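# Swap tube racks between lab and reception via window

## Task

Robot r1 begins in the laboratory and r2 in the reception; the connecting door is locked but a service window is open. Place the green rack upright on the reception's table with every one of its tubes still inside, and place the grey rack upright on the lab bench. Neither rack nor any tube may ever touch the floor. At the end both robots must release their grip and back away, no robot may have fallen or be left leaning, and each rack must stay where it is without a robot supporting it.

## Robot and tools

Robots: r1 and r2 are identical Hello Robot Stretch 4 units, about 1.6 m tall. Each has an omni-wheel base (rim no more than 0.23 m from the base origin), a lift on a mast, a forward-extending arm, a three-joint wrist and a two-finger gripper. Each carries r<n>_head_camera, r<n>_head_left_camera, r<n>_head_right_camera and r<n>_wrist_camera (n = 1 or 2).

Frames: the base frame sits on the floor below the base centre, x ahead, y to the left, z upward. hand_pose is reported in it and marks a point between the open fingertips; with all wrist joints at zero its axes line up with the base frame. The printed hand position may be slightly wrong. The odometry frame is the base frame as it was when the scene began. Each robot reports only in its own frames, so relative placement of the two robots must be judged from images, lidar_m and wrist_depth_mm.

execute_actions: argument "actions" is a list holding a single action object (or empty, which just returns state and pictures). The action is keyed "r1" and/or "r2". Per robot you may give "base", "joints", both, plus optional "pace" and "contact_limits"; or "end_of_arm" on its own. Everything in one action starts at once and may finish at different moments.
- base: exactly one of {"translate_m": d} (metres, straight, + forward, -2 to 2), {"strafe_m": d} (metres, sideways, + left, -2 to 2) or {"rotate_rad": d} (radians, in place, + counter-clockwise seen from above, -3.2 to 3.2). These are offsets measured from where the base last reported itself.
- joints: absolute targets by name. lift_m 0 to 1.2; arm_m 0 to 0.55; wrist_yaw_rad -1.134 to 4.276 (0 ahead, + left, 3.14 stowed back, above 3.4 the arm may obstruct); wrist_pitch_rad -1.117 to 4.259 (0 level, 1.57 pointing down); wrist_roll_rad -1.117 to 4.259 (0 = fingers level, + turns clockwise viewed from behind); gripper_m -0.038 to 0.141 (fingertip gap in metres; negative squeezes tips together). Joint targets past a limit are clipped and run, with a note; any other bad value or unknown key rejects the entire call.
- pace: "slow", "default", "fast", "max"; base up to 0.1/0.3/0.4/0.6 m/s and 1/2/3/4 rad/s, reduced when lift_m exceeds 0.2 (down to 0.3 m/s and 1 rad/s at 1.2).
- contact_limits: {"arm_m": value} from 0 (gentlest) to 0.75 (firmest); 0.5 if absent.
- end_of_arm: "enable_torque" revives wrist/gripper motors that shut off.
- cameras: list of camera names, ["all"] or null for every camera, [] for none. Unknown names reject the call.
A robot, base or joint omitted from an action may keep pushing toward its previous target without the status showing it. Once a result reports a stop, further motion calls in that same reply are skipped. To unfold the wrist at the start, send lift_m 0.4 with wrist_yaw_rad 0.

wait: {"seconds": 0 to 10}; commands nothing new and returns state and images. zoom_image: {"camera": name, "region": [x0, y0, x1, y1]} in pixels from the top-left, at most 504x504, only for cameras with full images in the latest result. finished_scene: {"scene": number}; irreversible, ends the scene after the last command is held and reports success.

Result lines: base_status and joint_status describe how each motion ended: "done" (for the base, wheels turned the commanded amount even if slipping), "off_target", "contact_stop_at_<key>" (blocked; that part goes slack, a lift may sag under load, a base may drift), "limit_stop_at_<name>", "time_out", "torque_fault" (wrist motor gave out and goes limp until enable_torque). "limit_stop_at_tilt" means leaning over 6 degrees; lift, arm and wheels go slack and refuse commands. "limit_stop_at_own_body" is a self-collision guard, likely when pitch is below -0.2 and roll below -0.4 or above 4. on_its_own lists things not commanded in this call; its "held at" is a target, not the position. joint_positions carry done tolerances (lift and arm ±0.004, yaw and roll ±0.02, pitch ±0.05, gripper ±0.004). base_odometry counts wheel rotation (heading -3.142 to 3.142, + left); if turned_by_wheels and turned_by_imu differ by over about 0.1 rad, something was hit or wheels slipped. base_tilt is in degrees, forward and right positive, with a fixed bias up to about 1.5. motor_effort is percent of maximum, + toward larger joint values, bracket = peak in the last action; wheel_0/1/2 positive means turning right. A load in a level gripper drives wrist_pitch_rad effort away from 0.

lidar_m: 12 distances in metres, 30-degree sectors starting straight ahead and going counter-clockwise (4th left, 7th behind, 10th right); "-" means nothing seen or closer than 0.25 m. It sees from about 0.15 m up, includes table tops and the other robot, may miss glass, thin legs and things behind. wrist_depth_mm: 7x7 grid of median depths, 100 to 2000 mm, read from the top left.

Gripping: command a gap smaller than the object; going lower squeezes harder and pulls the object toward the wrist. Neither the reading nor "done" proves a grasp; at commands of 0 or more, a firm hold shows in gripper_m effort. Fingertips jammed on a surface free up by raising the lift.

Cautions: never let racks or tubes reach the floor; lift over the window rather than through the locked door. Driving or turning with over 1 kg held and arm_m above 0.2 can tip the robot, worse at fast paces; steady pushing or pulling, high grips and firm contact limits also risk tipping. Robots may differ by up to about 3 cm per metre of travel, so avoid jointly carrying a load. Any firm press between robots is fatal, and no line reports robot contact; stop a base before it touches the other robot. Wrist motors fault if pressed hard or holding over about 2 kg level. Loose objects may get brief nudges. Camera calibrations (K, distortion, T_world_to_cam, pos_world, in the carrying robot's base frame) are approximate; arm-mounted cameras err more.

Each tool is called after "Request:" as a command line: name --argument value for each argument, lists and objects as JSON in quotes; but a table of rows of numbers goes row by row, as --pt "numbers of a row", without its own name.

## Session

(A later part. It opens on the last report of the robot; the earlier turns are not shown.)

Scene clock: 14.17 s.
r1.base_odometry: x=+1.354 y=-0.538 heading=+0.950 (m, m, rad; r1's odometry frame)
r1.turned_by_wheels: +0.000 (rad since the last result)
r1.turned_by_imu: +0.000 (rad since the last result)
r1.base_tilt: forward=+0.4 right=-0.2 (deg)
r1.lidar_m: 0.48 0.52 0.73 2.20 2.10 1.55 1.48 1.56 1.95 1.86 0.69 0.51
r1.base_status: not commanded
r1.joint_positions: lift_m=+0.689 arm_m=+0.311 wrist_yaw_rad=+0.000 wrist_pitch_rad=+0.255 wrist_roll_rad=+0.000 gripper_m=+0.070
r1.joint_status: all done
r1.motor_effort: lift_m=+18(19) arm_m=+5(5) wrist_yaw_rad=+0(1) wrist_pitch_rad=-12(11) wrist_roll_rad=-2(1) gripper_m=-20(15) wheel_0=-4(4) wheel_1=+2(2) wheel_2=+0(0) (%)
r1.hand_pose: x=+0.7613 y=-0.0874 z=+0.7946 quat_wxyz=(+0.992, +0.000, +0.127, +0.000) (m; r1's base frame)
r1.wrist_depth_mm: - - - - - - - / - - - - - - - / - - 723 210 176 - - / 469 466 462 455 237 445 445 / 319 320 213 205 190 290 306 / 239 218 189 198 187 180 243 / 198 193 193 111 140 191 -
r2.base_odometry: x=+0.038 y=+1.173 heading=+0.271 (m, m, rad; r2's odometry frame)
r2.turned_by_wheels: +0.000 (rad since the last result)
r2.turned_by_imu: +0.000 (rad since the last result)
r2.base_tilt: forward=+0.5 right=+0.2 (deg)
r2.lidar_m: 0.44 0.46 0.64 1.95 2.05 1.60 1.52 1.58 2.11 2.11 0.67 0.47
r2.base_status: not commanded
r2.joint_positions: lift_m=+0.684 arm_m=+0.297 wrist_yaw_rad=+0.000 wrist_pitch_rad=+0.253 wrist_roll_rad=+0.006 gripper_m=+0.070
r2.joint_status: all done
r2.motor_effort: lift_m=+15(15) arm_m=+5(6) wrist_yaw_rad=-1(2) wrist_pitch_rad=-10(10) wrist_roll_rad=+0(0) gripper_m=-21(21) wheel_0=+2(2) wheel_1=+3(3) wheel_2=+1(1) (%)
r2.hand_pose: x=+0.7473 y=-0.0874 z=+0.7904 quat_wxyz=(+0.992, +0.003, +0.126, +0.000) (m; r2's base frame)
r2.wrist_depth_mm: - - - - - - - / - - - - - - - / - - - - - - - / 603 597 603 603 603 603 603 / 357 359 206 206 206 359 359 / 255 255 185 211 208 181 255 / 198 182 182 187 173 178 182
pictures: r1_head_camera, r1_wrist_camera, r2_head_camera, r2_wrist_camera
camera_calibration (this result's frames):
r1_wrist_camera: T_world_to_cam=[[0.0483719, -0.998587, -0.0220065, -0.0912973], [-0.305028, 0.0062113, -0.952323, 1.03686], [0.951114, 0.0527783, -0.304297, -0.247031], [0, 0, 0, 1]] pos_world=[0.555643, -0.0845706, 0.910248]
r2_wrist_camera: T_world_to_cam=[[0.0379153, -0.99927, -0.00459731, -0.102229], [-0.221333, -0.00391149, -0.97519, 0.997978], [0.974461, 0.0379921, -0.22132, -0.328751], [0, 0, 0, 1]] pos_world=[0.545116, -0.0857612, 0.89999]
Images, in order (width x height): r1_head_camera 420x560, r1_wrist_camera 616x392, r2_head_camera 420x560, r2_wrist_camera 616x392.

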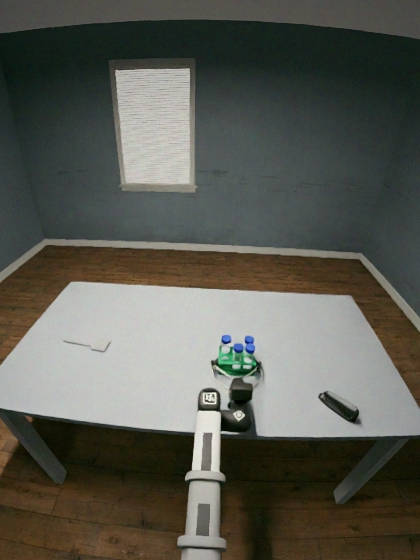

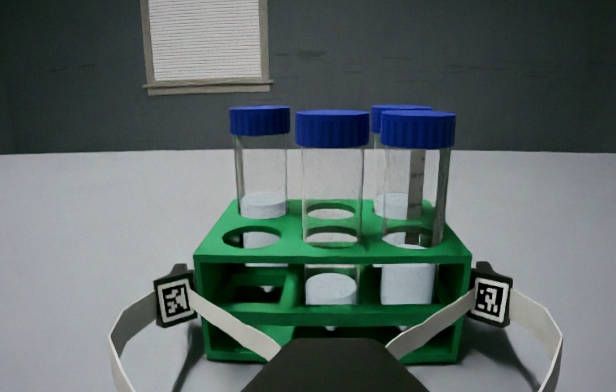

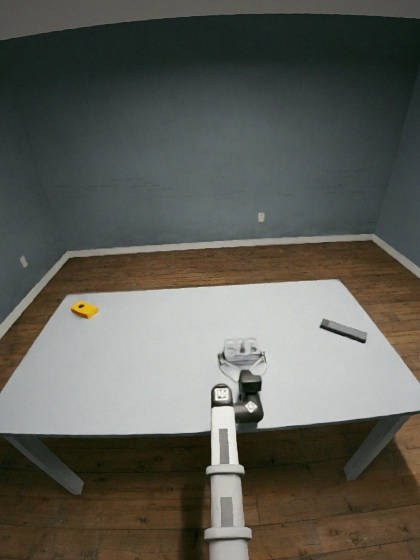

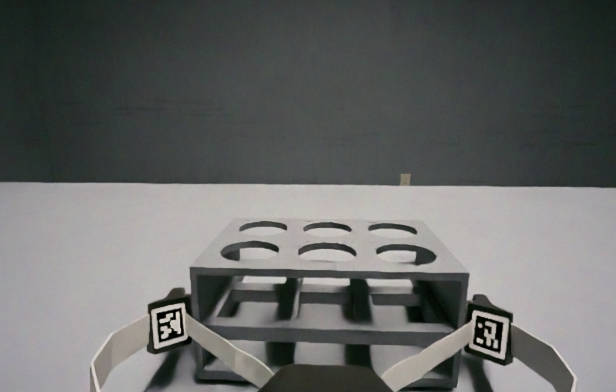

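Request:
execute_actions --actions '[{"r1":{"joints":{"lift_m":0.76}},"r2":{"joints":{"lift_m":0.76}}}]' --cameras '["r1_wrist_camera","r2_wrist_camera"]'

Scene clock: 15.53 s.
r1.base_odometry: x=+1.354 y=-0.538 heading=+0.950 (m, m, rad; r1's odometry frame)
r1.turned_by_wheels: +0.000 (rad since the last result)
r1.turned_by_imu: +0.000 (rad since the last result)
r1.base_tilt: forward=+0.4 right=-0.3 (deg)
r1.lidar_m: 0.47 0.52 0.71 2.23 2.14 1.56 1.48 1.56 1.92 1.87 0.66 0.51
r1.base_status: not commanded
r1.joint_positions: lift_m=+0.760 arm_m=+0.311 wrist_yaw_rad=+0.000 wrist_pitch_rad=+0.255 wrist_roll_rad=+0.000 gripper_m=+0.070
r1.joint_status: all done
r1.motor_effort: lift_m=+24(24) arm_m=+5(5) wrist_yaw_rad=+0(0) wrist_pitch_rad=-13(14) wrist_roll_rad=-2(2) gripper_m=-24(21) wheel_0=-4(4) wheel_1=+2(3) wheel_2=+0(0) (%)
r1.hand_pose: x=+0.7613 y=-0.0874 z=+0.8650 quat_wxyz=(+0.992, +0.000, +0.127, +0.000) (m; r1's base frame)
r1.wrist_depth_mm: - - - - - - - / - - - - - - - / - - - 210 176 - - / 707 699 691 683 237 668 668 / 473 477 213 206 190 436 459 / 357 325 189 197 187 180 355 / 296 289 279 111 141 283 -
r2.base_odometry: x=+0.038 y=+1.173 heading=+0.271 (m, m, rad; r2's odometry frame)
r2.turned_by_wheels: +0.000 (rad since the last result)
r2.turned_by_imu: +0.000 (rad since the last result)
r2.base_tilt: forward=+0.4 right=+0.2 (deg)
r2.lidar_m: 0.45 0.47 0.63 1.96 2.05 1.61 1.52 1.56 2.12 2.11 0.66 0.47
r2.base_status: not commanded
r2.joint_positions: lift_m=+0.760 arm_m=+0.297 wrist_yaw_rad=+0.000 wrist_pitch_rad=+0.253 wrist_roll_rad=+0.006 gripper_m=+0.070
r2.joint_status: all done
r2.motor_effort: lift_m=+25(27) arm_m=+5(5) wrist_yaw_rad=-2(1) wrist_pitch_rad=-10(10) wrist_roll_rad=-2(1) gripper_m=-22(22) wheel_0=+2(2) wheel_1=+3(3) wheel_2=+1(2) (%)
r2.hand_pose: x=+0.7472 y=-0.0874 z=+0.8654 quat_wxyz=(+0.992, +0.003, +0.126, +0.000) (m; r2's base frame)
r2.wrist_depth_mm: - - - - - - - / - - - - - - - / - - - - - - - / - - - - - - - / 564 559 206 206 206 559 564 / 399 399 185 211 208 181 399 / 309 283 186 186 173 178 303
pictures: r1_wrist_camera, r2_wrist_camera
camera_calibration (this result's frames):
r1_wrist_camera: T_world_to_cam=[[0.0483646, -0.998587, -0.0220226, -0.0897261], [-0.305348, 0.0062111, -0.95222, 1.10411], [0.951012, 0.0527783, -0.304616, -0.225215], [0, 0, 0, 1]] pos_world=[0.555661, -0.0845706, 0.980781]
r2_wrist_camera: T_world_to_cam=[[0.0379143, -0.99927, -0.00460561, -0.101876], [-0.221548, -0.00391156, -0.975142, 1.0713], [0.974412, 0.0379922, -0.221534, -0.311904], [0, 0, 0, 1]] pos_world=[0.545129, -0.0857612, 0.975102]
Images, in order (width x height): r1_wrist_camera 616x392, r2_wrist_camera 616x392.

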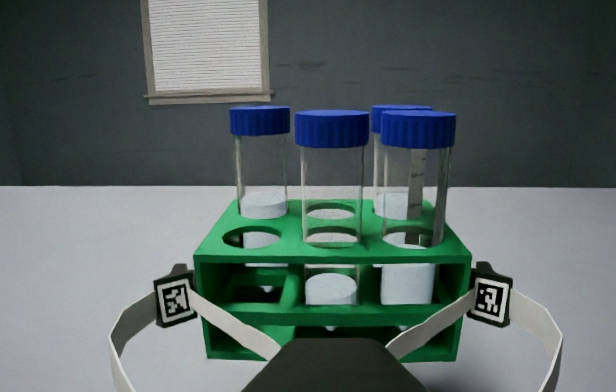

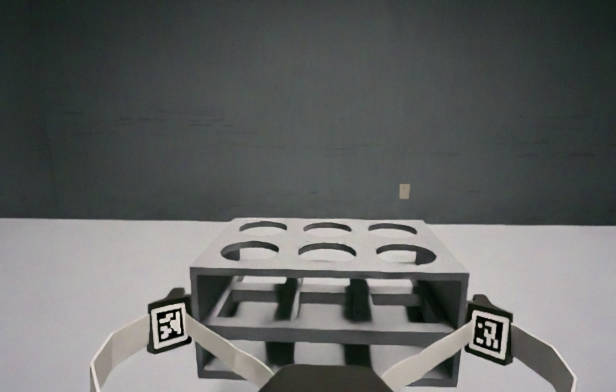

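Request:
execute_actions --actions '[{"r1":{"base":{"rotate_rad":1.54},"joints":{"lift_m":0.9,"arm_m":0.02}},"r2":{"base":{"rotate_rad":-1.57},"joints":{"lift_m":0.9,"arm_m":0.02}}}]' --cameras '[]'

Request:
execute_actions --actions '[{"r1":{"base":{"translate_m":1.5},"pace":"fast"},"r2":{"base":{"translate_m":1.38},"pace":"fast"}}]'

Scene clock: 17.80 s.
r1.base_odometry: x=+1.354 y=-0.538 heading=+2.490 (m, m, rad; r1's odometry frame)
r1.turned_by_wheels: +1.539 (rad since the last result)
r1.turned_by_imu: +1.579 (rad since the last result)
r1.base_tilt: forward=+0.4 right=-0.3 (deg)
r1.lidar_m: 0.41 2.17 1.56 1.49 1.53 1.99 1.87 0.72 0.50 0.47 0.47 0.45
r1.base_status: done
r1.joint_positions: lift_m=+0.900 arm_m=+0.021 wrist_yaw_rad=+0.000 wrist_pitch_rad=+0.255 wrist_roll_rad=+0.000 gripper_m=+0.070
r1.joint_status: all done
r1.motor_effort: lift_m=+23(23) arm_m=-5(4) wrist_yaw_rad=-1(5) wrist_pitch_rad=-13(15) wrist_roll_rad=-1(2) gripper_m=-20(19) wheel_0=-3(11) wheel_1=-3(10) wheel_2=-3(10) (%)
r1.hand_pose: x=+0.4709 y=-0.0873 z=+1.0051 quat_wxyz=(+0.992, +0.000, +0.127, +0.000) (m; r1's base frame)
r1.wrist_depth_mm: - - - - - - 1983 / - - - - - - - / - - - 210 178 - - / - - - - 237 - - / - - 213 206 190 - - / 1921 1708 189 198 188 180 1863 / 1576 1537 1464 111 140 1499 -
r2.base_odometry: x=+0.038 y=+1.173 heading=-1.299 (m, m, rad; r2's odometry frame)
r2.turned_by_wheels: -1.569 (rad since the last result)
r2.turned_by_imu: -1.559 (rad since the last result)
r2.base_tilt: forward=+0.4 right=+0.0 (deg)
r2.lidar_m: 0.41 0.67 0.44 0.44 0.46 0.64 1.95 2.03 1.60 1.50 1.57 2.12
r2.base_status: done
r2.joint_positions: lift_m=+0.900 arm_m=+0.021 wrist_yaw_rad=+0.000 wrist_pitch_rad=+0.254 wrist_roll_rad=+0.006 gripper_m=+0.070
r2.joint_status: all done
r2.motor_effort: lift_m=+25(27) arm_m=-5(6) wrist_yaw_rad=+0(5) wrist_pitch_rad=-11(11) wrist_roll_rad=-1(1) gripper_m=-22(22) wheel_0=+2(8) wheel_1=+3(9) wheel_2=+1(8) (%)
r2.hand_pose: x=+0.4711 y=-0.0875 z=+1.0054 quat_wxyz=(+0.992, +0.003, +0.126, +0.000) (m; r2's base frame)
r2.wrist_depth_mm: - 1983 - 1921 1921 1863 1863 / - - - - 1983 1983 1921 / - - - - - 1983 1983 / - - - - - - - / - - 206 206 206 - - / - - 185 211 208 180 - / 1661 1537 186 187 172 178 1618
pictures: none
No camera images: the call's "cameras" was empty. Leave "cameras" out to get every camera's image.

Scene clock: 23.13 s.
r1.base_odometry: x=+0.161 y=+0.371 heading=+2.490 (m, m, rad; r1's odometry frame)
r1.turned_by_wheels: +0.000 (rad since the last result)
r1.turned_by_imu: -0.001 (rad since the last result)
r1.base_tilt: forward=+0.4 right=-0.3 (deg)
r1.lidar_m: 0.43 0.93 1.27 1.50 1.54 2.13 2.09 0.86 0.98 3.21 1.00 0.45
r1.base_status: done
r1.joint_positions: lift_m=+0.900 arm_m=+0.021 wrist_yaw_rad=+0.000 wrist_pitch_rad=+0.255 wrist_roll_rad=+0.000 gripper_m=+0.070
r1.joint_status: not commanded
r1.motor_effort: lift_m=+23(23) arm_m=-4(4) wrist_yaw_rad=-1(0) wrist_pitch_rad=-14(13) wrist_roll_rad=-2(2) gripper_m=-18(20) wheel_0=+3(11) wheel_1=+3(9) wheel_2=-2(15) (%)
r1.hand_pose: x=+0.4708 y=-0.0874 z=+1.0051 quat_wxyz=(+0.992, +0.000, +0.127, +0.000) (m; r1's base frame)
r1.wrist_depth_mm: 603 621 615 609 - - - / 627 647 634 634 - - - / 661 676 668 209 177 - - / 683 707 691 683 220 - - / 732 741 212 205 188 732 759 / 778 750 189 198 187 180 591 / 809 820 820 111 140 521 -
r2.base_odometry: x=+0.409 y=-0.156 heading=-1.298 (m, m, rad; r2's odometry frame)
r2.turned_by_wheels: +0.000 (rad since the last result)
r2.turned_by_imu: +0.004 (rad since the last result)
r2.base_tilt: forward=+0.6 right=+0.0 (deg)
r2.lidar_m: 0.44 0.73 1.02 3.24 0.96 0.82 1.87 2.16 1.56 1.47 1.32 0.96
r2.base_status: done
r2.joint_positions: lift_m=+0.900 arm_m=+0.021 wrist_yaw_rad=+0.000 wrist_pitch_rad=+0.254 wrist_roll_rad=+0.006 gripper_m=+0.070
r2.joint_status: not commanded
r2.motor_effort: lift_m=+25(25) arm_m=-5(5) wrist_yaw_rad=-4(1) wrist_pitch_rad=-12(12) wrist_roll_rad=-2(1) gripper_m=-20(23) wheel_0=+2(8) wheel_1=+3(8) wheel_2=+1(12) (%)
r2.hand_pose: x=+0.4711 y=-0.0874 z=+1.0054 quat_wxyz=(+0.992, +0.003, +0.126, +0.000) (m; r2's base frame)
r2.wrist_depth_mm: - - 647 640 634 609 609 / - - 676 661 654 627 627 / - - 699 683 683 640 640 / - - 715 707 699 676 668 / 960 946 206 206 207 691 691 / 676 683 184 211 208 181 707 / 569 549 186 186 173 178 741
pictures: r1_head_camera, r1_head_left_camera, r1_head_right_camera, r1_wrist_camera, r2_head_camera, r2_head_left_camera, r2_head_right_camera, r2_wrist_camera
camera_calibration (this result's frames):
r1_wrist_camera: T_world_to_cam=[[0.0483784, -0.998587, -0.0219941, -0.0726275], [-0.30532, 0.00618129, -0.95223, 1.14878], [0.95102, 0.0527826, -0.304589, 0.0936431], [0, 0, 0, 1]] pos_world=[0.265203, -0.0845685, 1.12083]
r2_wrist_camera: T_world_to_cam=[[0.0380569, -0.999265, -0.00460728, -0.0907859], [-0.221695, -0.00394733, -0.975108, 1.14667], [0.974373, 0.038131, -0.221682, -0.0116148], [0, 0, 0, 1]] pos_world=[0.268983, -0.08575, 1.11514]
Images, in order (width x height): r1_head_camera 420x560, r1_head_left_camera 420x672, r1_head_right_camera 420x672, r1_wrist_camera 616x392, r2_head_camera 420x560, r2_head_left_camera 420x672, r2_head_right_camera 420x672, r2_wrist_camera 616x392.

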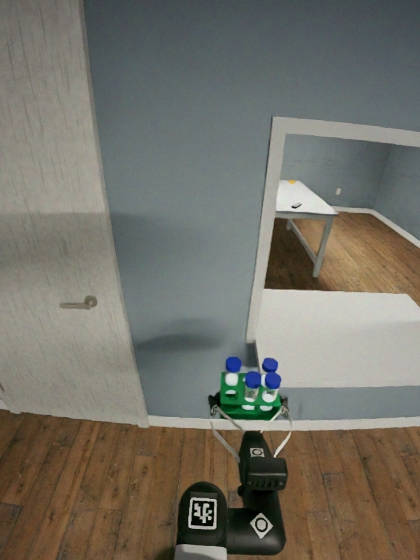

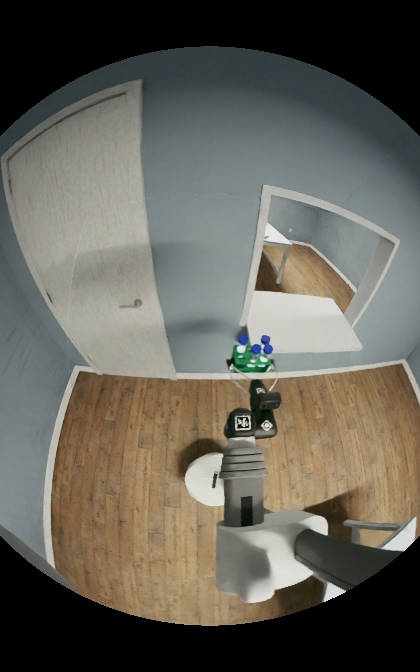

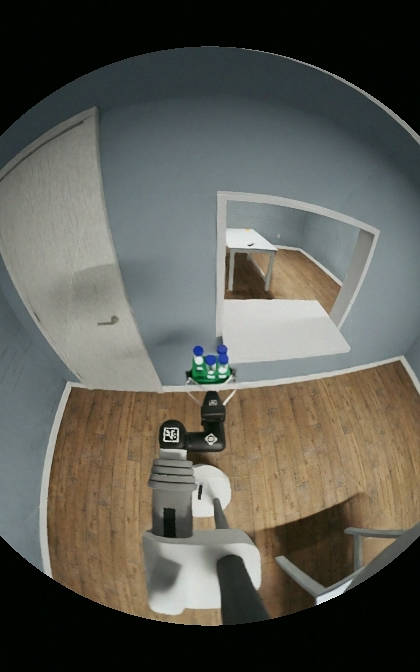

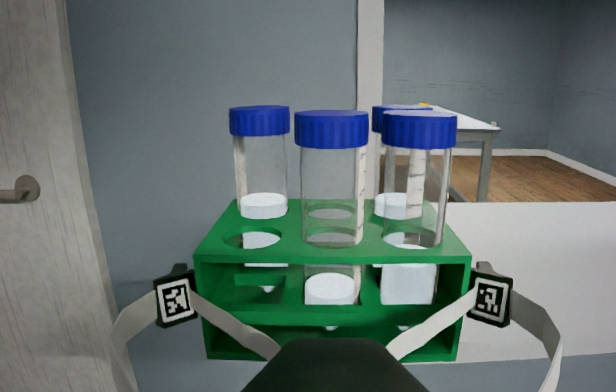

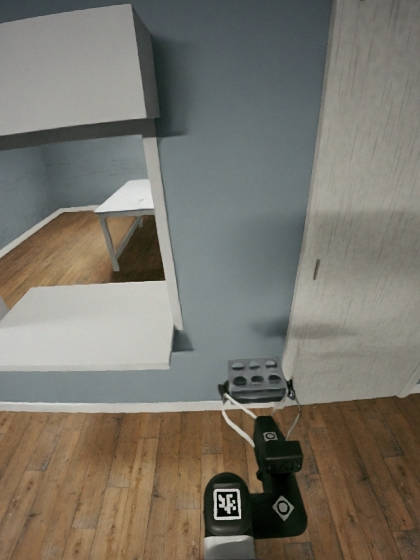

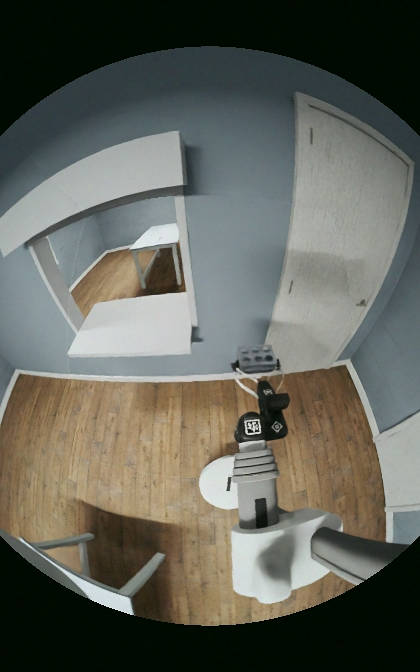

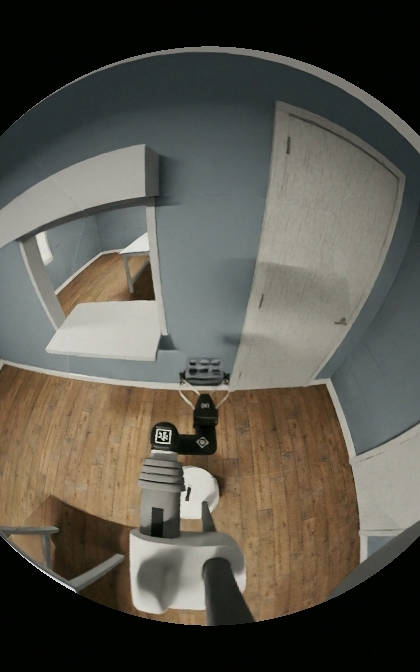

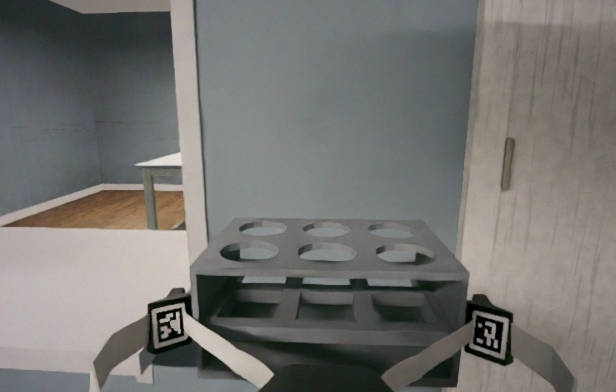

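Request:
execute_actions --actions '[{"r1":{"base":{"strafe_m":-0.72},"joints":{"lift_m":0.75,"arm_m":0.3}},"r2":{"base":{"strafe_m":0.54},"joints":{"lift_m":0.75,"arm_m":0.3}}}]' --cameras '["r1_head_camera","r1_wrist_camera","r2_head_camera","r2_wrist_camera"]'

Scene clock: 27.13 s.
r1.base_odometry: x=+0.598 y=+0.944 heading=+2.490 (m, m, rad; r1's odometry frame)
r1.turned_by_wheels: +0.000 (rad since the last result)
r1.turned_by_imu: +0.002 (rad since the last result)
r1.base_tilt: forward=+0.4 right=-0.3 (deg)
r1.lidar_m: 0.68 0.74 1.32 2.22 2.32 0.69 0.68 0.70 2.60 2.48 1.32 0.70
r1.base_status: done
r1.joint_positions: lift_m=+0.750 arm_m=+0.299 wrist_yaw_rad=+0.000 wrist_pitch_rad=+0.255 wrist_roll_rad=+0.000 gripper_m=+0.070
r1.joint_status: all done
r1.motor_effort: lift_m=+20(24) arm_m=+4(4) wrist_yaw_rad=+0(1) wrist_pitch_rad=-12(15) wrist_roll_rad=-2(2) gripper_m=-18(21) wheel_0=+2(12) wheel_1=-3(12) wheel_2=+0(1) (%)
r1.hand_pose: x=+0.7493 y=-0.0874 z=+0.8554 quat_wxyz=(+0.992, +0.000, +0.127, +0.000) (m; r1's base frame)
r1.wrist_depth_mm: - - - - - - 449 / - - 1537 - - - 455 / - 778 - 208 178 - 449 / 676 668 609 654 237 591 452 / 455 455 213 206 187 415 413 / 342 312 189 198 187 180 342 / 283 277 267 111 140 273 -
r2.base_odometry: x=+0.929 y=-0.011 heading=-1.298 (m, m, rad; r2's odometry frame)
r2.turned_by_wheels: +0.000 (rad since the last result)
r2.turned_by_imu: +0.000 (rad since the last result)
r2.base_tilt: forward=+0.5 right=+0.2 (deg)
r2.lidar_m: 0.70 0.73 1.32 2.69 2.78 0.69 0.66 2.94 2.10 2.02 1.29 0.74
r2.base_status: done
r2.joint_positions: lift_m=+0.750 arm_m=+0.299 wrist_yaw_rad=+0.000 wrist_pitch_rad=+0.254 wrist_roll_rad=+0.006 gripper_m=+0.070
r2.joint_status: all done
r2.motor_effort: lift_m=+15(23) arm_m=+6(6) wrist_yaw_rad=-2(0) wrist_pitch_rad=-12(13) wrist_roll_rad=-1(2) gripper_m=-21(21) wheel_0=+0(9) wheel_1=+2(11) wheel_2=+0(1) (%)
r2.hand_pose: x=+0.7493 y=-0.0874 z=+0.8561 quat_wxyz=(+0.992, +0.003, +0.126, +0.000) (m; r2's base frame)
r2.wrist_depth_mm: - - - - - - 404 / - - - - - - 402 / - - - - - - 402 / - 798 - - - - 402 / 535 539 206 206 206 504 410 / 382 382 185 211 208 180 404 / 294 273 186 187 173 178 283
pictures: r1_head_camera, r1_wrist_camera, r2_head_camera, r2_wrist_camera
camera_calibration (this result's frames):
r1_wrist_camera: T_world_to_cam=[[0.0482592, -0.998593, -0.0219944, -0.0893361], [-0.305388, 0.00621414, -0.952208, 1.09124], [0.951004, 0.0526696, -0.304659, -0.216718], [0, 0, 0, 1]] pos_world=[0.543664, -0.084577, 0.971101]
r2_wrist_camera: T_world_to_cam=[[0.0380418, -0.999266, -0.00460966, -0.102051], [-0.221758, -0.00394412, -0.975094, 1.0628], [0.974359, 0.0381165, -0.221745, -0.31569], [0, 0, 0, 1]] pos_world=[0.547162, -0.0857511, 0.965853]
Images, in order (width x height): r1_head_camera 420x560, r1_wrist_camera 616x392, r2_head_camera 420x560, r2_wrist_camera 616x392.

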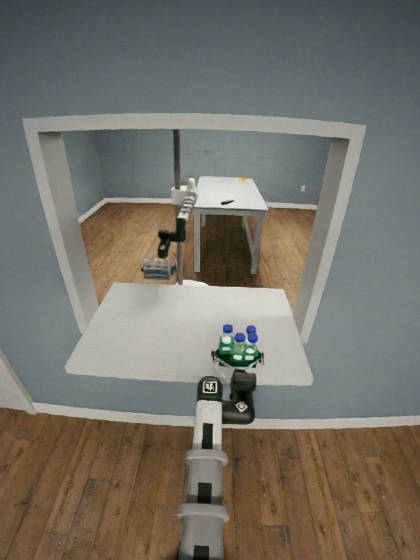

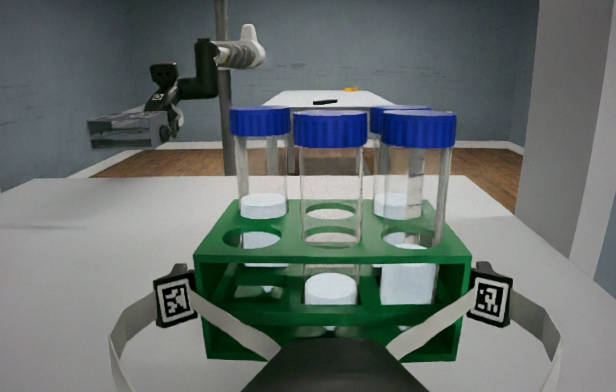

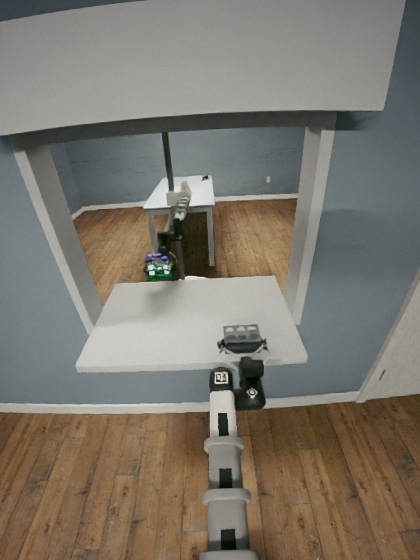

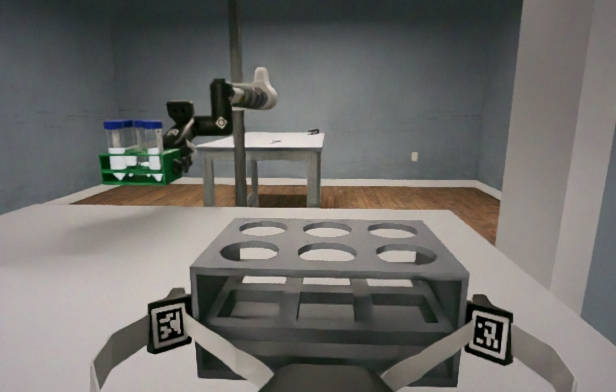

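Request:
execute_actions --actions '[{"r1":{"base":{"translate_m":0.1},"joints":{"lift_m":0.705,"arm_m":0.43}},"r2":{"base":{"translate_m":0.1},"joints":{"lift_m":0.70,"arm_m":0.43}}}]' --cameras '[]'

Request:
execute_actions --actions '[{"r1":{"joints":{"lift_m":0.689},"pace":"slow"},"r2":{"joints":{"lift_m":0.683},"pace":"slow"}}]' --cameras '["r1_head_camera","r1_wrist_camera","r2_wrist_camera"]'

Scene clock: 30.83 s.
r1.base_odometry: x=+0.518 y=+1.004 heading=+2.490 (m, m, rad; r1's odometry frame)
r1.turned_by_wheels: +0.001 (rad since the last result)
r1.turned_by_imu: +0.001 (rad since the last result)
r1.base_tilt: forward=+0.4 right=-0.3 (deg)
r1.lidar_m: 0.58 0.63 1.15 2.24 2.35 0.86 0.78 0.82 2.57 2.50 1.20 0.61
r1.base_status: done
r1.joint_positions: lift_m=+0.705 arm_m=+0.429 wrist_yaw_rad=+0.000 wrist_pitch_rad=+0.255 wrist_roll_rad=+0.000 gripper_m=+0.070
r1.joint_status: all done
r1.motor_effort: lift_m=+19(18) arm_m=+4(5) wrist_yaw_rad=-1(1) wrist_pitch_rad=-13(13) wrist_roll_rad=-2(1) gripper_m=-18(20) wheel_0=+5(8) wheel_1=+3(9) wheel_2=-1(9) (%)
r1.hand_pose: x=+0.8793 y=-0.0874 z=+0.8104 quat_wxyz=(+0.992, +0.000, +0.127, +0.000) (m; r1's base frame)
r1.wrist_depth_mm: - 597 1138 - - - - / 512 521 - - - - - / 484 - - 210 176 - - / 477 517 473 508 237 500 - / 353 355 213 206 189 324 342 / 266 243 189 198 187 180 266 / 220 216 208 111 140 212 -
r2.base_odometry: x=+0.956 y=-0.107 heading=-1.298 (m, m, rad; r2's odometry frame)
r2.turned_by_wheels: +0.000 (rad since the last result)
r2.turned_by_imu: +0.001 (rad since the last result)
r2.base_tilt: forward=+0.4 right=+0.0 (deg)
r2.lidar_m: 0.60 0.62 1.20 2.70 2.79 0.80 0.76 2.92 2.13 2.01 1.19 0.65
r2.base_status: done
r2.joint_positions: lift_m=+0.700 arm_m=+0.429 wrist_yaw_rad=+0.000 wrist_pitch_rad=+0.254 wrist_roll_rad=+0.006 gripper_m=+0.070
r2.joint_status: all done
r2.motor_effort: lift_m=+15(17) arm_m=+5(5) wrist_yaw_rad=-4(1) wrist_pitch_rad=-12(13) wrist_roll_rad=-1(1) gripper_m=-22(22) wheel_0=+2(6) wheel_1=+2(9) wheel_2=-1(9) (%)
r2.hand_pose: x=+0.8793 y=-0.0873 z=+0.8062 quat_wxyz=(+0.992, +0.003, +0.126, +0.000) (m; r2's base frame)
r2.wrist_depth_mm: - - - - - - - / - 521 1138 - - - - / 473 535 - - - - - / 535 - - - - - - / 399 402 206 206 206 402 - / 286 286 185 211 208 181 287 / 220 204 186 187 173 178 203
pictures: none
No camera images: the call's "cameras" was empty. Leave "cameras" out to get every camera's image.

Scene clock: 31.70 s.
r1.base_odometry: x=+0.518 y=+1.004 heading=+2.490 (m, m, rad; r1's odometry frame)
r1.turned_by_wheels: +0.000 (rad since the last result)
r1.turned_by_imu: +0.000 (rad since the last result)
r1.base_tilt: forward=+0.4 right=-0.2 (deg)
r1.lidar_m: 0.58 0.62 1.16 2.25 2.33 0.82 0.76 0.80 2.57 2.48 1.18 0.62
r1.base_status: not commanded
r1.joint_positions: lift_m=+0.689 arm_m=+0.429 wrist_yaw_rad=+0.000 wrist_pitch_rad=+0.255 wrist_roll_rad=+0.000 gripper_m=+0.070
r1.joint_status: all done
r1.motor_effort: lift_m=+19(22) arm_m=+5(5) wrist_yaw_rad=+0(1) wrist_pitch_rad=-13(12) wrist_roll_rad=-1(2) gripper_m=-23(22) wheel_0=+5(5) wheel_1=+3(3) wheel_2=-1(2) (%)
r1.hand_pose: x=+0.8793 y=-0.0874 z=+0.7944 quat_wxyz=(+0.992, +0.000, +0.127, +0.000) (m; r1's base frame)
r1.wrist_depth_mm: - 597 1160 - - - - / 512 521 - - - - - / 484 - - 210 176 - - / 445 466 424 455 237 449 - / 317 319 213 205 187 291 307 / 239 219 189 197 187 180 243 / 198 194 193 111 140 191 -
r2.base_odometry: x=+0.956 y=-0.107 heading=-1.298 (m, m, rad; r2's odometry frame)
r2.turned_by_wheels: +0.000 (rad since the last result)
r2.turned_by_imu: +0.000 (rad since the last result)
r2.base_tilt: forward=+0.4 right=+0.0 (deg)
r2.lidar_m: 0.61 0.64 1.18 2.69 2.79 0.79 0.76 2.93 2.12 2.00 1.19 0.64
r2.base_status: not commanded
r2.joint_positions: lift_m=+0.683 arm_m=+0.429 wrist_yaw_rad=+0.000 wrist_pitch_rad=+0.254 wrist_roll_rad=+0.006 gripper_m=+0.070
r2.joint_status: all done
r2.motor_effort: lift_m=+15(14) arm_m=+5(6) wrist_yaw_rad=-3(2) wrist_pitch_rad=-12(11) wrist_roll_rad=-1(2) gripper_m=-20(21) wheel_0=+3(2) wheel_1=+2(2) wheel_2=-1(1) (%)
r2.hand_pose: x=+0.8793 y=-0.0873 z=+0.7892 quat_wxyz=(+0.992, +0.003, +0.126, +0.000) (m; r2's base frame)
r2.wrist_depth_mm: - - - - - - - / - 521 1160 - - - - / 477 535 1983 - - - - / 473 - - - - - - / 355 357 206 206 206 357 355 / 253 254 185 211 208 181 254 / 197 180 181 186 173 178 180
pictures: r1_head_camera, r1_wrist_camera, r2_wrist_camera
camera_calibration (this result's frames):
r1_wrist_camera: T_world_to_cam=[[0.0485164, -0.99858, -0.0219932, -0.0971062], [-0.305367, 0.00613566, -0.952215, 1.07294], [0.950998, 0.052914, -0.304636, -0.358947], [0, 0, 0, 1]] pos_world=[0.673709, -0.0845581, 0.910182]
r2_wrist_camera: T_world_to_cam=[[0.0382244, -0.999259, -0.00461138, -0.107414], [-0.221802, -0.00398472, -0.975084, 1.0264], [0.974342, 0.0382948, -0.221789, -0.457172], [0, 0, 0, 1]] pos_world=[0.677205, -0.085737, 0.898933]
Images, in order (width x height): r1_head_camera 420x560, r1_wrist_camera 616x392, r2_wrist_camera 616x392.

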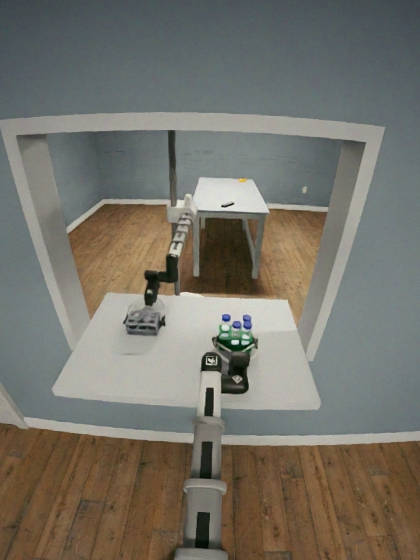

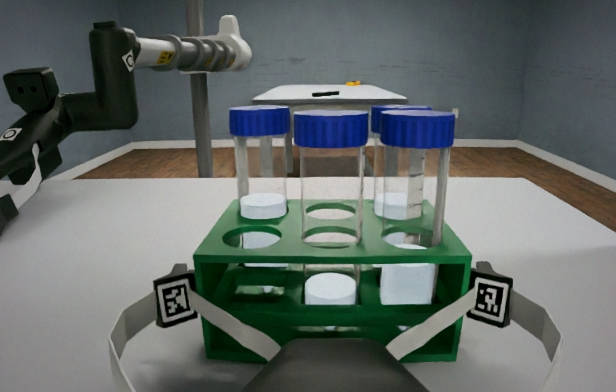

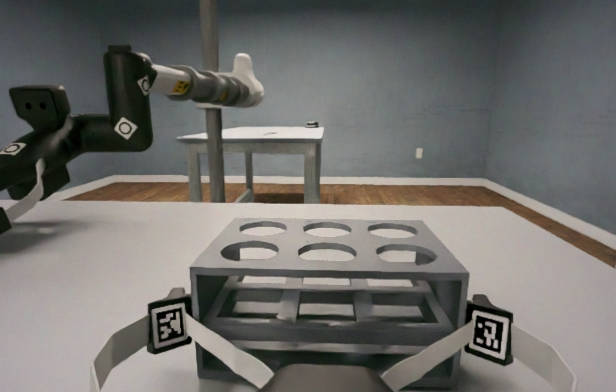

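Request:
execute_actions --actions '[{"r1":{"joints":{"gripper_m":0.141}},"r2":{"joints":{"gripper_m":0.141}}}]' --cameras '[]'

Request:
execute_actions --actions '[{"r1":{"joints":{"arm_m":0.34},"pace":"fast"},"r2":{"joints":{"arm_m":0.34},"pace":"fast"}}]' --cameras '["r1_wrist_camera","r2_wrist_camera"]'

Request:
execute_actions --actions '[{"r1":{"base":{"strafe_m":0.35},"pace":"fast"},"r2":{"base":{"strafe_m":0.35},"pace":"fast"}}]' --cameras '["r1_head_camera","r1_wrist_camera","r2_head_camera","r2_wrist_camera"]'

Scene clock: 35.20 s.
r1.base_odometry: x=+0.518 y=+1.004 heading=+2.490 (m, m, rad; r1's odometry frame)
r1.turned_by_wheels: +0.000 (rad since the last result)
r1.turned_by_imu: +0.001 (rad since the last result)
r1.base_tilt: forward=+0.3 right=-0.2 (deg)
r1.lidar_m: 0.59 0.63 1.17 2.22 2.34 0.85 0.76 0.82 2.57 2.49 1.22 0.62
r1.base_status: not commanded
r1.joint_positions: lift_m=+0.689 arm_m=+0.429 wrist_yaw_rad=+0.000 wrist_pitch_rad=+0.253 wrist_roll_rad=+0.000 gripper_m=+0.141
r1.joint_status: all done
r1.motor_effort: lift_m=+18(18) arm_m=+4(5) wrist_yaw_rad=-1(0) wrist_pitch_rad=-6(14) wrist_roll_rad=-2(2) gripper_m=+0(25) wheel_0=+5(4) wheel_1=+3(3) wheel_2=-1(2) (%)
r1.hand_pose: x=+0.8795 y=-0.0874 z=+0.7952 quat_wxyz=(+0.992, +0.000, +0.126, +0.000) (m; r1's base frame)
r1.wrist_depth_mm: - 668 - - - - - / 517 521 - - - - - / 488 - - 221 198 - - / 462 477 433 430 233 459 - / 324 325 226 226 210 300 314 / 243 235 210 206 205 202 236 / 200 196 206 111 196 194 -
r2.base_odometry: x=+0.956 y=-0.107 heading=-1.298 (m, m, rad; r2's odometry frame)
r2.turned_by_wheels: +0.000 (rad since the last result)
r2.turned_by_imu: +0.001 (rad since the last result)
r2.base_tilt: forward=+0.7 right=+0.0 (deg)
r2.lidar_m: 0.60 0.64 1.18 2.70 2.80 0.79 0.77 2.95 2.10 2.00 1.18 0.65
r2.base_status: not commanded
r2.joint_positions: lift_m=+0.683 arm_m=+0.429 wrist_yaw_rad=+0.000 wrist_pitch_rad=+0.252 wrist_roll_rad=+0.006 gripper_m=+0.141
r2.joint_status: all done
r2.motor_effort: lift_m=+15(15) arm_m=+5(5) wrist_yaw_rad=-1(3) wrist_pitch_rad=-7(11) wrist_roll_rad=-1(0) gripper_m=+1(21) wheel_0=+2(3) wheel_1=+2(2) wheel_2=-1(1) (%)
r2.hand_pose: x=+0.8794 y=-0.0874 z=+0.7897 quat_wxyz=(+0.992, +0.003, +0.126, +0.000) (m; r2's base frame)
r2.wrist_depth_mm: - - - - - - - / - 521 1160 - - - - / 473 530 1983 - - - - / 477 - - - - - - / 359 362 250 242 219 362 377 / 256 243 193 227 208 198 256 / 198 190 200 178 191 190 198
pictures: none
No camera images: the call's "cameras" was empty. Leave "cameras" out to get every camera's image.

Scene clock: 36.27 s.
r1.base_odometry: x=+0.518 y=+1.004 heading=+2.490 (m, m, rad; r1's odometry frame)
r1.turned_by_wheels: +0.000 (rad since the last result)
r1.turned_by_imu: +0.000 (rad since the last result)
r1.base_tilt: forward=+0.4 right=-0.3 (deg)
r1.lidar_m: 0.58 0.61 1.16 2.23 2.32 0.81 0.77 0.82 2.59 2.50 1.19 0.63
r1.base_status: not commanded
r1.joint_positions: lift_m=+0.689 arm_m=+0.341 wrist_yaw_rad=+0.000 wrist_pitch_rad=+0.252 wrist_roll_rad=+0.000 gripper_m=+0.141
r1.joint_status: all done
r1.motor_effort: lift_m=+19(19) arm_m=-4(6) wrist_yaw_rad=+1(1) wrist_pitch_rad=-3(5) wrist_roll_rad=-2(2) gripper_m=-2(1) wheel_0=+5(5) wheel_1=+3(3) wheel_2=-2(1) (%)
r1.hand_pose: x=+0.7910 y=-0.0875 z=+0.7953 quat_wxyz=(+0.992, +0.000, +0.126, +0.000) (m; r1's base frame)
r1.wrist_depth_mm: - - - - - - - / - 668 - - - - - / - - - - - - - / 436 477 436 315 310 459 - / 324 325 303 296 294 317 314 / 244 235 225 247 224 219 238 / 201 196 206 111 196 194 -
r2.base_odometry: x=+0.956 y=-0.107 heading=-1.298 (m, m, rad; r2's odometry frame)
r2.turned_by_wheels: +0.000 (rad since the last result)
r2.turned_by_imu: +0.000 (rad since the last result)
r2.base_tilt: forward=+0.6 right=+0.1 (deg)
r2.lidar_m: 0.60 0.64 1.16 2.67 2.80 0.80 0.75 2.92 2.11 1.99 1.18 0.63
r2.base_status: not commanded
r2.joint_positions: lift_m=+0.683 arm_m=+0.341 wrist_yaw_rad=+0.000 wrist_pitch_rad=+0.252 wrist_roll_rad=+0.006 gripper_m=+0.141
r2.joint_status: all done
r2.motor_effort: lift_m=+15(15) arm_m=-5(5) wrist_yaw_rad=+0(3) wrist_pitch_rad=-7(8) wrist_roll_rad=+0(2) gripper_m=+0(1) wheel_0=+3(3) wheel_1=+2(2) wheel_2=-1(1) (%)
r2.hand_pose: x=+0.7912 y=-0.0875 z=+0.7897 quat_wxyz=(+0.992, +0.003, +0.126, +0.000) (m; r2's base frame)
r2.wrist_depth_mm: - - - - - - - / - - 1255 - - - - / - 668 - - - - - / 535 609 609 347 535 - - / 359 362 338 301 306 362 357 / 256 244 218 259 258 202 257 / 198 191 200 178 191 190 199
pictures: r1_wrist_camera, r2_wrist_camera
camera_calibration (this result's frames):
r1_wrist_camera: T_world_to_cam=[[0.048167, -0.9986, -0.0218455, -0.0927637], [-0.302447, 0.0062628, -0.953146, 1.04524], [0.951948, 0.0525172, -0.301722, -0.277836], [0, 0, 0, 1]] pos_world=[0.585082, -0.0845888, 0.910407]
r2_wrist_camera: T_world_to_cam=[[0.0377789, -0.999276, -0.00455048, -0.103867], [-0.220233, -0.00388423, -0.97544, 1.00634], [0.974716, 0.0378532, -0.22022, -0.37279], [0, 0, 0, 1]] pos_world=[0.588917, -0.085772, 0.899057]
Images, in order (width x height): r1_wrist_camera 616x392, r2_wrist_camera 616x392.

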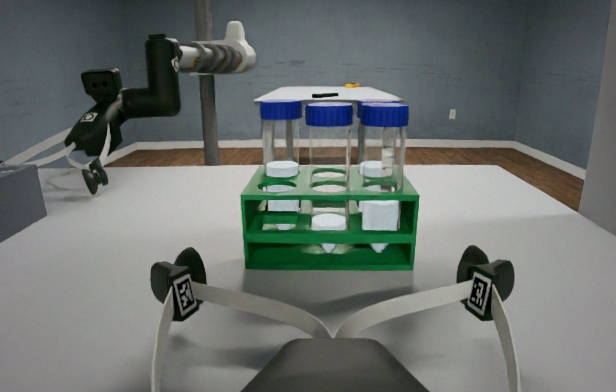

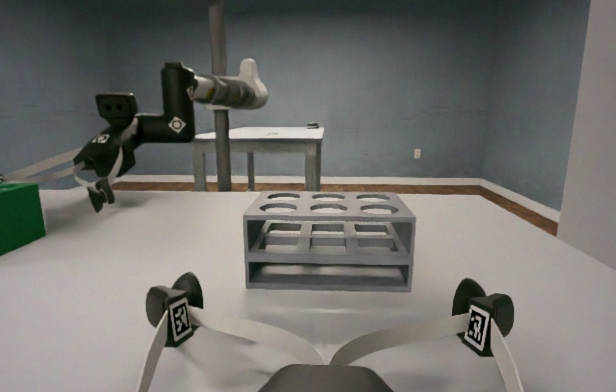

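Scene clock: 38.33 s.
r1.base_odometry: x=+0.306 y=+0.726 heading=+2.490 (m, m, rad; r1's odometry frame)
r1.turned_by_wheels: +0.000 (rad since the last result)
r1.turned_by_imu: +0.000 (rad since the last result)
r1.base_tilt: forward=+0.3 right=-0.3 (deg)
r1.lidar_m: 0.60 0.61 1.09 1.87 1.97 2.66 0.80 0.81 1.14 2.85 0.87 0.63
r1.base_status: done
r1.joint_positions: lift_m=+0.689 arm_m=+0.341 wrist_yaw_rad=+0.000 wrist_pitch_rad=+0.252 wrist_roll_rad=+0.000 gripper_m=+0.141
r1.joint_status: not commanded
r1.motor_effort: lift_m=+19(19) arm_m=-4(4) wrist_yaw_rad=+0(0) wrist_pitch_rad=-4(6) wrist_roll_rad=-2(2) gripper_m=+0(0) wheel_0=+0(16) wheel_1=+0(14) wheel_2=+0(1) (%)
r1.hand_pose: x=+0.7910 y=-0.0874 z=+0.7953 quat_wxyz=(+0.992, +0.000, +0.126, +0.000) (m; r1's base frame)
r1.wrist_depth_mm: - - - - - - - / - - - - - 1078 647 / 382 - - - - - - / 384 480 387 343 427 442 459 / 324 325 310 307 314 317 314 / 243 235 225 247 224 218 238 / 201 196 206 111 196 194 -
r2.base_odometry: x=+1.293 y=-0.013 heading=-1.298 (m, m, rad; r2's odometry frame)
r2.turned_by_wheels: +0.000 (rad since the last result)
r2.turned_by_imu: -0.001 (rad since the last result)
r2.base_tilt: forward=+0.6 right=+0.0 (deg)
r2.lidar_m: 0.60 0.61 1.15 2.34 2.45 0.80 0.75 0.80 2.46 2.35 0.88 0.63
r2.base_status: done
r2.joint_positions: lift_m=+0.683 arm_m=+0.341 wrist_yaw_rad=+0.000 wrist_pitch_rad=+0.252 wrist_roll_rad=+0.006 gripper_m=+0.141
r2.joint_status: not commanded
r2.motor_effort: lift_m=+15(16) arm_m=-5(5) wrist_yaw_rad=-2(0) wrist_pitch_rad=-7(6) wrist_roll_rad=-1(0) gripper_m=+0(2) wheel_0=+0(13) wheel_1=+1(13) wheel_2=+0(1) (%)
r2.hand_pose: x=+0.7912 y=-0.0874 z=+0.7896 quat_wxyz=(+0.992, +0.003, +0.126, +0.000) (m; r2's base frame)
r2.wrist_depth_mm: - - - - - - - / - - - - - 1182 647 / - - - - - - 640 / 407 - 535 359 615 615 539 / 359 362 320 306 364 362 362 / 255 243 217 258 258 202 257 / 198 191 200 178 191 190 199
pictures: r1_head_camera, r1_wrist_camera, r2_head_camera, r2_wrist_camera
camera_calibration (this result's frames):
r1_wrist_camera: T_world_to_cam=[[0.0483333, -0.998592, -0.0218455, -0.0928488], [-0.302448, 0.0062124, -0.953146, 1.04523], [0.95194, 0.0526758, -0.301722, -0.27783], [0, 0, 0, 1]] pos_world=[0.585093, -0.0845766, 0.910401]
r2_wrist_camera: T_world_to_cam=[[0.0379973, -0.999267, -0.0045505, -0.103979], [-0.220232, -0.00393238, -0.97544, 1.00631], [0.974707, 0.0380663, -0.22022, -0.372789], [0, 0, 0, 1]] pos_world=[0.588933, -0.0857551, 0.899027]
Images, in order (width x height): r1_head_camera 420x560, r1_wrist_camera 616x392, r2_head_camera 420x560, r2_wrist_camera 616x392.

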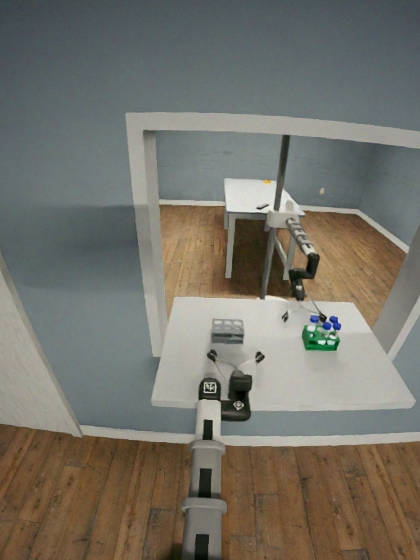

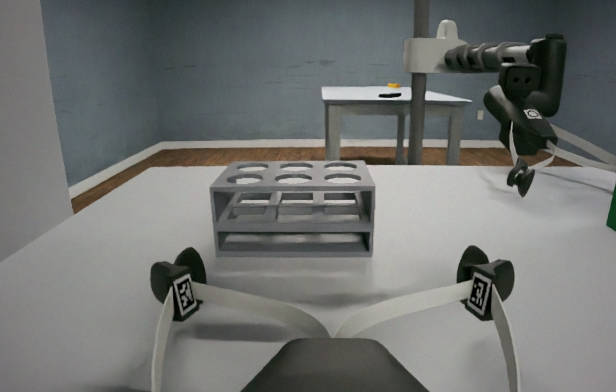

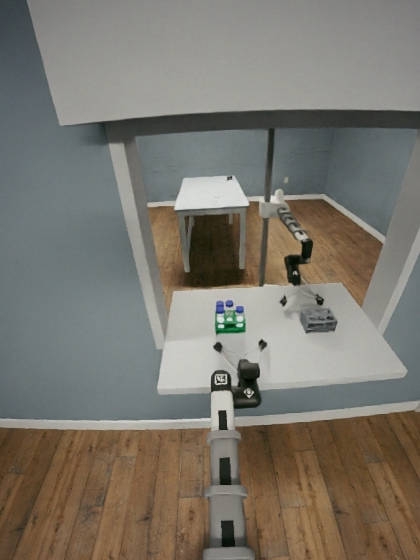

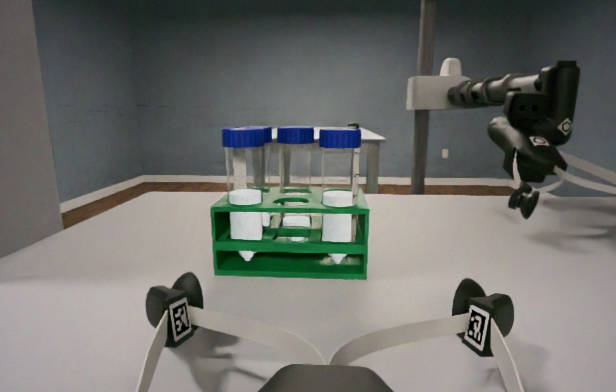

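Request:
execute_actions --actions '[{"r1":{"base":{"strafe_m":0.028},"joints":{"arm_m":0.38}},"r2":{"base":{"strafe_m":0.031},"joints":{"arm_m":0.38}}}]' --cameras '[]'

Request:
execute_actions --actions '[{"r1":{"joints":{"arm_m":0.453}},"r2":{"joints":{"arm_m":0.453}}}]' --cameras '["r1_wrist_camera","r2_wrist_camera"]'

Scene clock: 39.47 s.
r1.base_odometry: x=+0.289 y=+0.704 heading=+2.490 (m, m, rad; r1's odometry frame)
r1.turned_by_wheels: +0.000 (rad since the last result)
r1.turned_by_imu: +0.000 (rad since the last result)
r1.base_tilt: forward=+0.4 right=-0.3 (deg)
r1.lidar_m: 0.56 0.85 1.08 1.84 1.94 2.63 0.80 0.82 1.12 2.87 0.87 0.62
r1.base_status: done
r1.joint_positions: lift_m=+0.689 arm_m=+0.379 wrist_yaw_rad=+0.000 wrist_pitch_rad=+0.252 wrist_roll_rad=+0.000 gripper_m=+0.141
r1.joint_status: all done
r1.motor_effort: lift_m=+19(18) arm_m=+5(6) wrist_yaw_rad=+0(1) wrist_pitch_rad=-6(6) wrist_roll_rad=-2(2) gripper_m=-1(1) wheel_0=-1(12) wheel_1=+1(11) wheel_2=+0(2) (%)
r1.hand_pose: x=+0.8295 y=-0.0874 z=+0.7953 quat_wxyz=(+0.992, +0.000, +0.126, +0.000) (m; r1's base frame)
r1.wrist_depth_mm: - - - - - 1205 - / - - - - - 1983 597 / 343 - - - - - - / 345 525 436 319 330 462 455 / 309 325 297 279 286 317 312 / 243 235 225 248 224 219 238 / 200 196 206 111 196 194 -
r2.base_odometry: x=+1.323 y=-0.004 heading=-1.298 (m, m, rad; r2's odometry frame)
r2.turned_by_wheels: +0.000 (rad since the last result)
r2.turned_by_imu: +0.000 (rad since the last result)
r2.base_tilt: forward=+0.7 right=+0.1 (deg)
r2.lidar_m: 0.60 0.63 1.17 2.32 2.39 0.81 0.77 0.81 2.51 2.38 0.90 0.63
r2.base_status: done
r2.joint_positions: lift_m=+0.683 arm_m=+0.379 wrist_yaw_rad=+0.000 wrist_pitch_rad=+0.252 wrist_roll_rad=+0.006 gripper_m=+0.141
r2.joint_status: all done
r2.motor_effort: lift_m=+15(15) arm_m=+5(6) wrist_yaw_rad=-3(3) wrist_pitch_rad=-8(8) wrist_roll_rad=+0(1) gripper_m=-1(0) wheel_0=-1(9) wheel_1=+2(11) wheel_2=+0(1) (%)
r2.hand_pose: x=+0.8294 y=-0.0874 z=+0.7896 quat_wxyz=(+0.992, +0.003, +0.126, +0.000) (m; r2's base frame)
r2.wrist_depth_mm: - - - - - - - / - - - - - 1138 798 / - - - - - - 564 / 366 - - 336 - - - / 340 362 336 298 268 364 362 / 255 243 217 259 257 202 256 / 198 190 200 177 191 191 198
pictures: none
No camera images: the call's "cameras" was empty. Leave "cameras" out to get every camera's image.

Scene clock: 40.60 s.
r1.base_odometry: x=+0.289 y=+0.704 heading=+2.490 (m, m, rad; r1's odometry frame)
r1.turned_by_wheels: +0.000 (rad since the last result)
r1.turned_by_imu: +0.000 (rad since the last result)
r1.base_tilt: forward=+0.4 right=-0.3 (deg)
r1.lidar_m: 0.57 0.83 1.12 1.82 1.94 2.62 0.81 0.79 1.12 2.87 0.87 0.60
r1.base_status: not commanded
r1.joint_positions: lift_m=+0.689 arm_m=+0.452 wrist_yaw_rad=+0.000 wrist_pitch_rad=+0.252 wrist_roll_rad=+0.000 gripper_m=+0.141
r1.joint_status: all done
r1.motor_effort: lift_m=+18(19) arm_m=+4(3) wrist_yaw_rad=+0(1) wrist_pitch_rad=-4(5) wrist_roll_rad=-2(2) gripper_m=-1(2) wheel_0=-1(1) wheel_1=+1(1) wheel_2=+0(0) (%)
r1.hand_pose: x=+0.9025 y=-0.0874 z=+0.7953 quat_wxyz=(+0.992, +0.000, +0.126, +0.000) (m; r1's base frame)
r1.wrist_depth_mm: - - - - - 1078 - / - - - - - 1863 - / - - - - - - - / - - 473 469 466 459 459 / 324 325 226 236 224 301 314 / 243 235 213 206 206 201 236 / 201 196 206 111 196 194 -
r2.base_odometry: x=+1.323 y=-0.004 heading=-1.298 (m, m, rad; r2's odometry frame)
r2.turned_by_wheels: +0.000 (rad since the last result)
r2.turned_by_imu: +0.000 (rad since the last result)
r2.base_tilt: forward=+0.4 right=+0.1 (deg)
r2.lidar_m: 0.61 0.66 1.18 2.32 2.40 0.80 0.78 0.79 2.49 2.39 0.88 0.63
r2.base_status: not commanded
r2.joint_positions: lift_m=+0.683 arm_m=+0.452 wrist_yaw_rad=+0.000 wrist_pitch_rad=+0.252 wrist_roll_rad=+0.006 gripper_m=+0.141
r2.joint_status: all done
r2.motor_effort: lift_m=+16(15) arm_m=+5(5) wrist_yaw_rad=-3(0) wrist_pitch_rad=-7(6) wrist_roll_rad=-1(1) gripper_m=+0(1) wheel_0=-1(1) wheel_1=+2(2) wheel_2=+0(0) (%)
r2.hand_pose: x=+0.9024 y=-0.0874 z=+0.7896 quat_wxyz=(+0.992, +0.003, +0.126, +0.000) (m; r2's base frame)
r2.wrist_depth_mm: - - - - - - - / - - - - - 1078 778 / - - - - 1863 - - / - - - - - - - / 373 364 214 219 196 364 362 / 255 242 193 204 194 198 256 / 198 190 198 178 191 190 198
pictures: r1_wrist_camera, r2_wrist_camera
camera_calibration (this result's frames):
r1_wrist_camera: T_world_to_cam=[[0.0483954, -0.998589, -0.021842, -0.0982765], [-0.302379, 0.00619409, -0.953168, 1.07891], [0.951959, 0.0527335, -0.301652, -0.38398], [0, 0, 0, 1]] pos_world=[0.696528, -0.0845721, 0.910406]
r2_wrist_camera: T_world_to_cam=[[0.0380897, -0.999264, -0.00455065, -0.108261], [-0.220232, -0.0039526, -0.975439, 1.03079], [0.974704, 0.0381564, -0.220221, -0.481144], [0, 0, 0, 1]] pos_world=[0.70011, -0.085748, 0.899027]
Images, in order (width x height): r1_wrist_camera 616x392, r2_wrist_camera 616x392.

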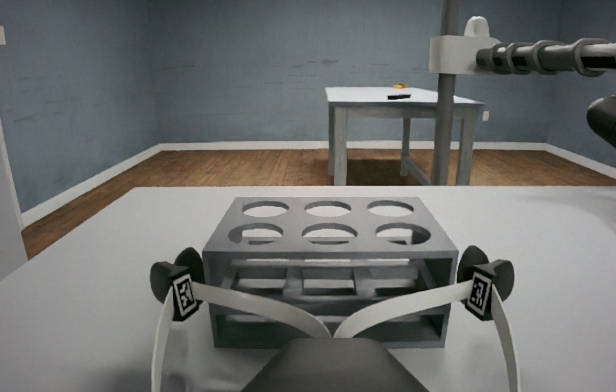

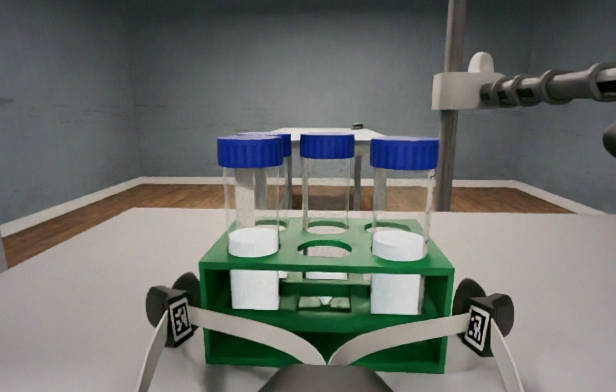

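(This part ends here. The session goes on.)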